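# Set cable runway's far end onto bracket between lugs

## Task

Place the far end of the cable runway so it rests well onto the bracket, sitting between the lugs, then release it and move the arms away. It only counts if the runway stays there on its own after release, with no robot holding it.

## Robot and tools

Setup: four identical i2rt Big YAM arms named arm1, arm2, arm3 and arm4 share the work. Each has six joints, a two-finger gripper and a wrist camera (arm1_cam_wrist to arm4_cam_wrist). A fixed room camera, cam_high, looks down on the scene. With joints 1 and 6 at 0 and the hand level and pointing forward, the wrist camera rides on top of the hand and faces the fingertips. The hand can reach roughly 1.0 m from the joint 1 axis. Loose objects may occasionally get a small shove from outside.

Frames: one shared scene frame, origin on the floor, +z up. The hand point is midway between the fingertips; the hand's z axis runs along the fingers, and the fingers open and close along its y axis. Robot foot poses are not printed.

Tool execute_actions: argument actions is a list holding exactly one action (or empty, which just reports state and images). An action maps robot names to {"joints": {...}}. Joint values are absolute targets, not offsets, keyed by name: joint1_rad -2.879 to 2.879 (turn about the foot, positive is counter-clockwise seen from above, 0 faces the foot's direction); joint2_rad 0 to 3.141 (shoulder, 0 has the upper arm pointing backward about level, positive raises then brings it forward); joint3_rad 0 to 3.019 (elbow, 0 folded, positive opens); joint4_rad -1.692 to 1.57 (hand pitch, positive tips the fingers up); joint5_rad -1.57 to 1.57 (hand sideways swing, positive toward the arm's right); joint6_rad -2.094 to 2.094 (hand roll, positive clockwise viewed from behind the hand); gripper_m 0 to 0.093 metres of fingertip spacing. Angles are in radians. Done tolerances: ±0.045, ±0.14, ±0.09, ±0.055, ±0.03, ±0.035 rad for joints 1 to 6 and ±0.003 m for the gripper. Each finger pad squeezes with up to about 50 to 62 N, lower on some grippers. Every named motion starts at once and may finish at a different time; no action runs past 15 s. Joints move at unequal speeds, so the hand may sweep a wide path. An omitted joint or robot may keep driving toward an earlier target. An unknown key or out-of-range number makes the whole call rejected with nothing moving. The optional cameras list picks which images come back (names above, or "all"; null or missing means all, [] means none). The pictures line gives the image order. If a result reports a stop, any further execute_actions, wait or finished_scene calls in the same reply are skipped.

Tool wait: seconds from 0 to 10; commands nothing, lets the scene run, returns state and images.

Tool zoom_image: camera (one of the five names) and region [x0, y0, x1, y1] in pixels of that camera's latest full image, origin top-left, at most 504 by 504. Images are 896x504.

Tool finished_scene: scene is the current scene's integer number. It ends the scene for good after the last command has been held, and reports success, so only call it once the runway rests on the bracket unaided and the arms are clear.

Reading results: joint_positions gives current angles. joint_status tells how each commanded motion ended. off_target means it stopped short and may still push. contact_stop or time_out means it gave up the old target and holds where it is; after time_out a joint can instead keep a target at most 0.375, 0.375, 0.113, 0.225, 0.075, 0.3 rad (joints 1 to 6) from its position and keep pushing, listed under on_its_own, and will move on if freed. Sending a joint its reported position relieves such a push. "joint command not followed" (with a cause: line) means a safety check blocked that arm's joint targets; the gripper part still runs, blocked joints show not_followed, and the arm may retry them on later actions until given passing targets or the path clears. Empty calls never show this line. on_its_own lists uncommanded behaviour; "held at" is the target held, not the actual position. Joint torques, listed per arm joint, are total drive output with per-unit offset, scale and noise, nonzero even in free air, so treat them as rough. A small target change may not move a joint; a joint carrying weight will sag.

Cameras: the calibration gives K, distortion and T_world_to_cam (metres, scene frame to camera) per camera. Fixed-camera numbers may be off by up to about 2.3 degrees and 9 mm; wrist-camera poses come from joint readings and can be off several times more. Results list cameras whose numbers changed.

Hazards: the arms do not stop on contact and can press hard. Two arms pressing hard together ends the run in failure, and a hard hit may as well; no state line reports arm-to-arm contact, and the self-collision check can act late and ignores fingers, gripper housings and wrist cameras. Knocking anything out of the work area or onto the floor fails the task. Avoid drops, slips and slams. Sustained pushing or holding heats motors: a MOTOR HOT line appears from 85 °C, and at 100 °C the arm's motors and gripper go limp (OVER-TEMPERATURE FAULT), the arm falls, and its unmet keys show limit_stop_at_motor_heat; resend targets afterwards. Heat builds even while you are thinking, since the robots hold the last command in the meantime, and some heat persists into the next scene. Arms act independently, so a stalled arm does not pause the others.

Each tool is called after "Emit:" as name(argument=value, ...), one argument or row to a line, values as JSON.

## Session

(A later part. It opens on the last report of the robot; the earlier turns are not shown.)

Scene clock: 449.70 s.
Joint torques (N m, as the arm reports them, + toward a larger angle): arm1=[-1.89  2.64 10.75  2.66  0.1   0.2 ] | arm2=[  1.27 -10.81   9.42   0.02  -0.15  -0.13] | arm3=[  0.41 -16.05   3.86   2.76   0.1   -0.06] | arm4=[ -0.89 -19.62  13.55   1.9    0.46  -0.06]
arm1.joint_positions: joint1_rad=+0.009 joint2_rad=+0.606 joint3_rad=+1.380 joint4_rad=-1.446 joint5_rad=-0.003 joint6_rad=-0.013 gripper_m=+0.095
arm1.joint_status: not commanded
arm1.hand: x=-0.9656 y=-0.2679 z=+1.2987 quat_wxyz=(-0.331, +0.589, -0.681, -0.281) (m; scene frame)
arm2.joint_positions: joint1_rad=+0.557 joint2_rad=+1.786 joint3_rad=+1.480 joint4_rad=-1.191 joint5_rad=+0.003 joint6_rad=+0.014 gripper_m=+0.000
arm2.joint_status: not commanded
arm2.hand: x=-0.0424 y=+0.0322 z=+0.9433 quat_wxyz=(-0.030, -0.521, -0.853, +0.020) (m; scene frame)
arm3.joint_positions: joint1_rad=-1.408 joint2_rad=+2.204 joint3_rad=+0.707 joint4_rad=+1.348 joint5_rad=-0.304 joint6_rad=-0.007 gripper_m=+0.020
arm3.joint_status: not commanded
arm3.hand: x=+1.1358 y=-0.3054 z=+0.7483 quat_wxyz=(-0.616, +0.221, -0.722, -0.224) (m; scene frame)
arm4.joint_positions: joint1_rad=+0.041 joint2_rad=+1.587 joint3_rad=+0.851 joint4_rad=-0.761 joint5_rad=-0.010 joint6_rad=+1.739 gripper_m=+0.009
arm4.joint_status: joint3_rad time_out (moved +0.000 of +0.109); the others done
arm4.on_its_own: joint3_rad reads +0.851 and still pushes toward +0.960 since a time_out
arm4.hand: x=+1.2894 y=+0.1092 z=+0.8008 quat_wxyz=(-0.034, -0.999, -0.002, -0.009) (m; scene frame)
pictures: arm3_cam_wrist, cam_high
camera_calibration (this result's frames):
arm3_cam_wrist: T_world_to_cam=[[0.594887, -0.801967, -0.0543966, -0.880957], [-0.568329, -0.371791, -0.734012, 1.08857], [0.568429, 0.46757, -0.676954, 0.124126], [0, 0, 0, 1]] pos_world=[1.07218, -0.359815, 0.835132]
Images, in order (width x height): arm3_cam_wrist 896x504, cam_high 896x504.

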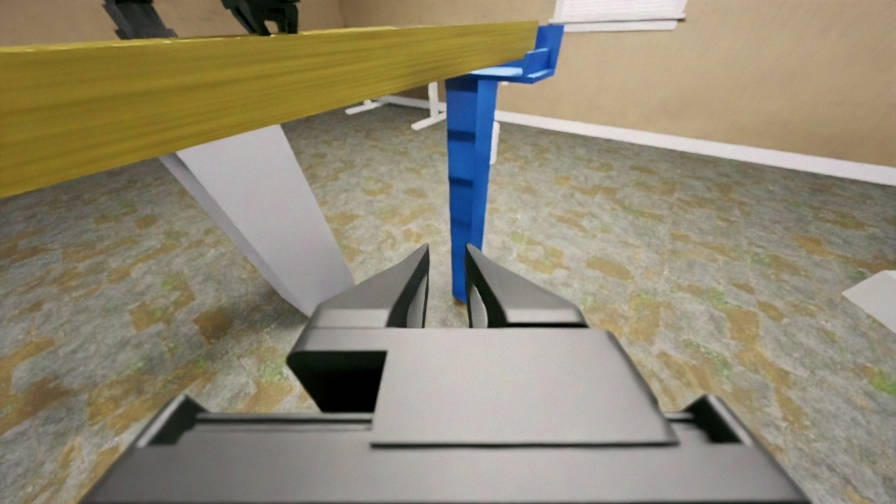

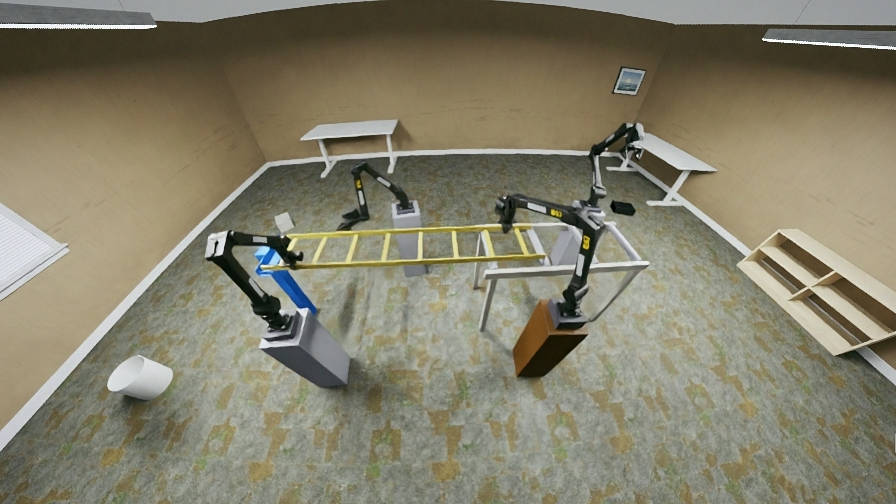

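Now inside both lugs. Lower.

Emit:
execute_actions(
  actions=[
    {"arm4":{"joints":{"joint2_rad":1.6,"joint3_rad":0.87,"joint4_rad":-0.76}}},
  ],
  cameras=[],
)

Emit:
execute_actions(
  actions=[
    {"arm4":{"joints":{"gripper_m":0.06}}},
  ],
  cameras=[],
)

Emit:
execute_actions(
  actions=[
    {"arm4":{"joints":{"joint2_rad":1.1,"joint4_rad":-1.2}}},
  ],
  cameras=["arm3_cam_wrist","cam_high","arm4_cam_wrist"],
)

Emit:
zoom_image(
  camera="arm3_cam_wrist",
  region=[400, 0, 600, 100],
)

Emit:
zoom_image(
  camera="cam_high",
  region=[240, 220, 340, 290],
)

Scene clock: 456.10 s.
Joint torques (N m, as the arm reports them, + toward a larger angle): arm1=[-1.89  2.61 10.74  2.65  0.1   0.2 ] | arm2=[  1.67 -10.76   9.39  -0.09  -0.14  -0.17] | arm3=[  0.41 -16.12   3.87   2.77   0.1   -0.06] | arm4=[ -0.77 -12.4    7.29   0.16   0.28  -0.02]
arm1.joint_positions: joint1_rad=+0.009 joint2_rad=+0.606 joint3_rad=+1.380 joint4_rad=-1.446 joint5_rad=-0.003 joint6_rad=-0.013 gripper_m=+0.095
arm1.joint_status: not commanded
arm1.hand: x=-0.9656 y=-0.2679 z=+1.2987 quat_wxyz=(-0.331, +0.589, -0.681, -0.281) (m; scene frame)
arm2.joint_positions: joint1_rad=+0.557 joint2_rad=+1.786 joint3_rad=+1.480 joint4_rad=-1.191 joint5_rad=+0.003 joint6_rad=+0.014 gripper_m=+0.000
arm2.joint_status: not commanded
arm2.hand: x=-0.0424 y=+0.0322 z=+0.9433 quat_wxyz=(-0.030, -0.521, -0.853, +0.020) (m; scene frame)
arm3.joint_positions: joint1_rad=-1.408 joint2_rad=+2.204 joint3_rad=+0.707 joint4_rad=+1.348 joint5_rad=-0.304 joint6_rad=-0.007 gripper_m=+0.020
arm3.joint_status: not commanded
arm3.hand: x=+1.1358 y=-0.3054 z=+0.7483 quat_wxyz=(-0.616, +0.221, -0.722, -0.224) (m; scene frame)
arm4.joint_positions: joint1_rad=+0.039 joint2_rad=+1.632 joint3_rad=+0.841 joint4_rad=-0.762 joint5_rad=-0.005 joint6_rad=+1.735 gripper_m=+0.008
arm4.joint_status: all done
arm4.hand: x=+1.2858 y=+0.1201 z=+0.7815 quat_wxyz=(-0.007, -1.000, -0.003, -0.002) (m; scene frame)
pictures: none
No camera images: the call's "cameras" was empty. Leave "cameras" out to get every camera's image.

Scene clock: 456.73 s.
Joint torques (N m, as the arm reports them, + toward a larger angle): arm1=[-1.93  2.68 10.76  2.65  0.1   0.2 ] | arm2=[  1.87 -10.69   9.34  -0.07  -0.09  -0.16] | arm3=[  0.43 -16.06   3.84   2.77   0.1   -0.06] | arm4=[  0.23 -11.83   7.43   0.18   0.22  -0.01]
arm1.joint_positions: joint1_rad=+0.009 joint2_rad=+0.606 joint3_rad=+1.380 joint4_rad=-1.446 joint5_rad=-0.003 joint6_rad=-0.013 gripper_m=+0.095
arm1.joint_status: not commanded
arm1.hand: x=-0.9656 y=-0.2679 z=+1.2987 quat_wxyz=(-0.331, +0.589, -0.681, -0.281) (m; scene frame)
arm2.joint_positions: joint1_rad=+0.557 joint2_rad=+1.786 joint3_rad=+1.480 joint4_rad=-1.191 joint5_rad=+0.003 joint6_rad=+0.014 gripper_m=+0.000
arm2.joint_status: not commanded
arm2.hand: x=-0.0424 y=+0.0322 z=+0.9433 quat_wxyz=(-0.030, -0.521, -0.853, +0.020) (m; scene frame)
arm3.joint_positions: joint1_rad=-1.408 joint2_rad=+2.204 joint3_rad=+0.707 joint4_rad=+1.348 joint5_rad=-0.304 joint6_rad=-0.007 gripper_m=+0.020
arm3.joint_status: not commanded
arm3.hand: x=+1.1358 y=-0.3054 z=+0.7483 quat_wxyz=(-0.616, +0.221, -0.722, -0.224) (m; scene frame)
arm4.joint_positions: joint1_rad=+0.029 joint2_rad=+1.624 joint3_rad=+0.841 joint4_rad=-0.762 joint5_rad=-0.004 joint6_rad=+1.735 gripper_m=+0.060
arm4.joint_status: all done
arm4.hand: x=+1.2820 y=+0.1184 z=+0.7843 quat_wxyz=(-0.011, -1.000, +0.002, -0.002) (m; scene frame)
pictures: none
No camera images: the call's "cameras" was empty. Leave "cameras" out to get every camera's image.

Scene clock: 458.00 s.
Joint torques (N m, as the arm reports them, + toward a larger angle): arm1=[-1.91  2.64 10.74  2.66  0.1   0.2 ] | arm2=[  1.62 -10.7    9.47  -0.07  -0.12  -0.15] | arm3=[  0.41 -16.08   3.85   2.79   0.1   -0.06] | arm4=[-0.01 -4.23  9.34 -0.28  0.21 -0.03]
arm1.joint_positions: joint1_rad=+0.009 joint2_rad=+0.606 joint3_rad=+1.380 joint4_rad=-1.446 joint5_rad=-0.003 joint6_rad=-0.013 gripper_m=+0.095
arm1.joint_status: not commanded
arm1.hand: x=-0.9656 y=-0.2679 z=+1.2987 quat_wxyz=(-0.331, +0.589, -0.681, -0.281) (m; scene frame)
arm2.joint_positions: joint1_rad=+0.557 joint2_rad=+1.786 joint3_rad=+1.480 joint4_rad=-1.191 joint5_rad=+0.003 joint6_rad=+0.014 gripper_m=+0.000
arm2.joint_status: not commanded
arm2.hand: x=-0.0424 y=+0.0322 z=+0.9433 quat_wxyz=(-0.030, -0.521, -0.853, +0.020) (m; scene frame)
arm3.joint_positions: joint1_rad=-1.408 joint2_rad=+2.204 joint3_rad=+0.707 joint4_rad=+1.348 joint5_rad=-0.304 joint6_rad=-0.007 gripper_m=+0.020
arm3.joint_status: not commanded
arm3.hand: x=+1.1358 y=-0.3054 z=+0.7483 quat_wxyz=(-0.616, +0.221, -0.722, -0.224) (m; scene frame)
arm4.joint_positions: joint1_rad=+0.029 joint2_rad=+1.096 joint3_rad=+0.841 joint4_rad=-1.183 joint5_rad=-0.004 joint6_rad=+1.735 gripper_m=+0.060
arm4.joint_status: all done
arm4.hand: x=+1.2706 y=+0.1925 z=+0.9529 quat_wxyz=(-0.063, -0.998, +0.002, -0.011) (m; scene frame)
pictures: arm3_cam_wrist, arm4_cam_wrist, cam_high
camera_calibration (this result's frames):
arm3_cam_wrist: T_world_to_cam=[[0.594887, -0.801967, -0.0543966, -0.880957], [-0.568329, -0.371791, -0.734012, 1.08857], [0.568429, 0.46757, -0.676954, 0.124126], [0, 0, 0, 1]] pos_world=[1.07218, -0.359815, 0.835132]
arm4_cam_wrist: T_world_to_cam=[[0.00723519, 0.992221, -0.124281, -0.0853377], [0.804429, 0.0680519, 0.590138, -1.59315], [0.594005, -0.104245, -0.797679, 0.147999], [0, 0, 0, 1]] pos_world=[1.19428, 0.208518, 1.04763]
Images, in order (width x height): arm3_cam_wrist 896x504, arm4_cam_wrist 896x504, cam_high 896x504.

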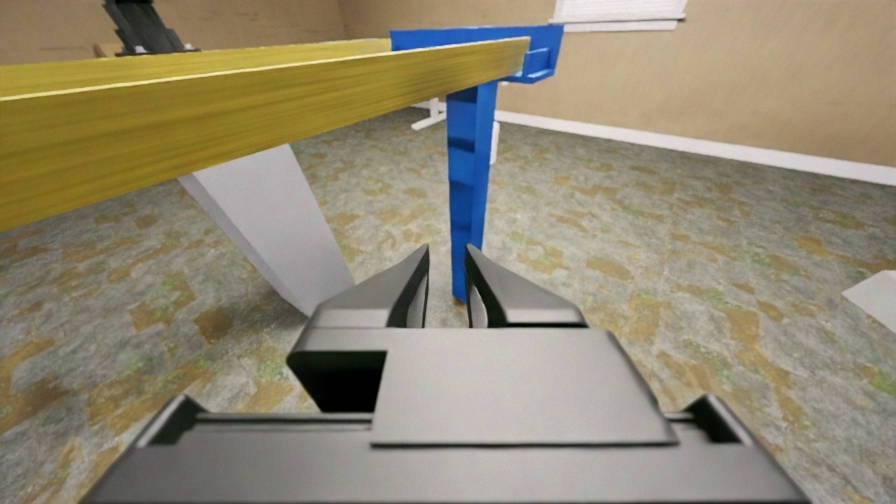

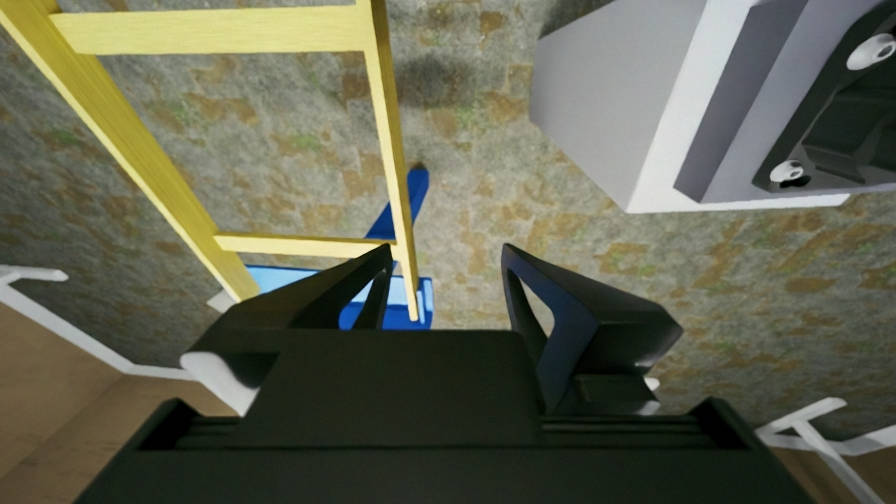

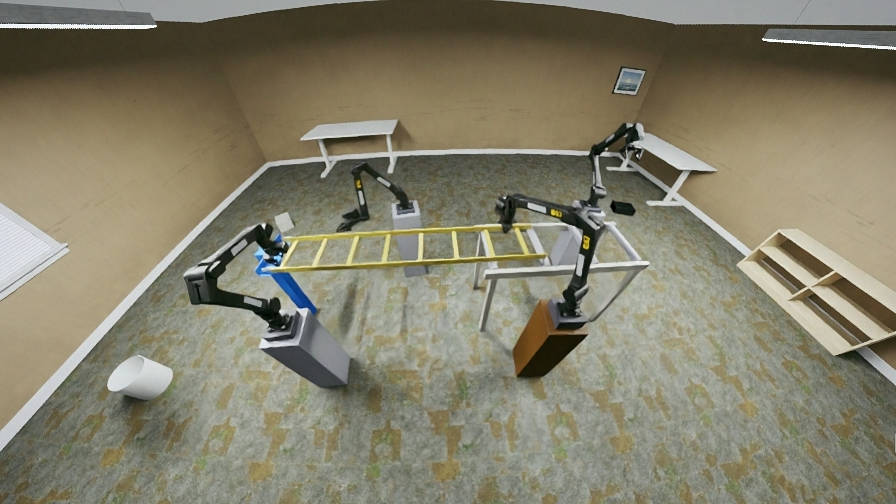

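Region (400, 0, 600, 100) of arm3_cam_wrist's 896x504 image, scaled by 2.520, with more detail than that image has.

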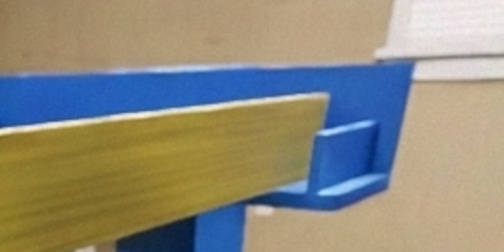

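Region (240, 220, 340, 290) of cam_high's 896x504 image, scaled by 5.040, with more detail than that image has; it fills the top 353 rows of this view, and the rest is white.

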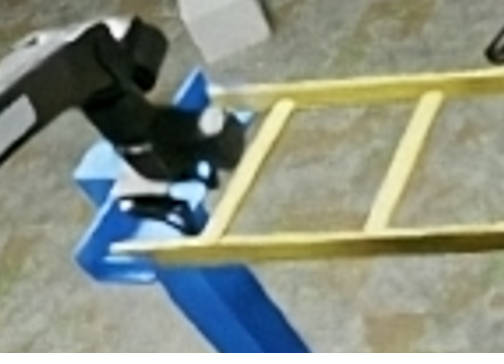

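Emit:
finished_scene(
  scene=1,
)

The scene is finished: the task was done.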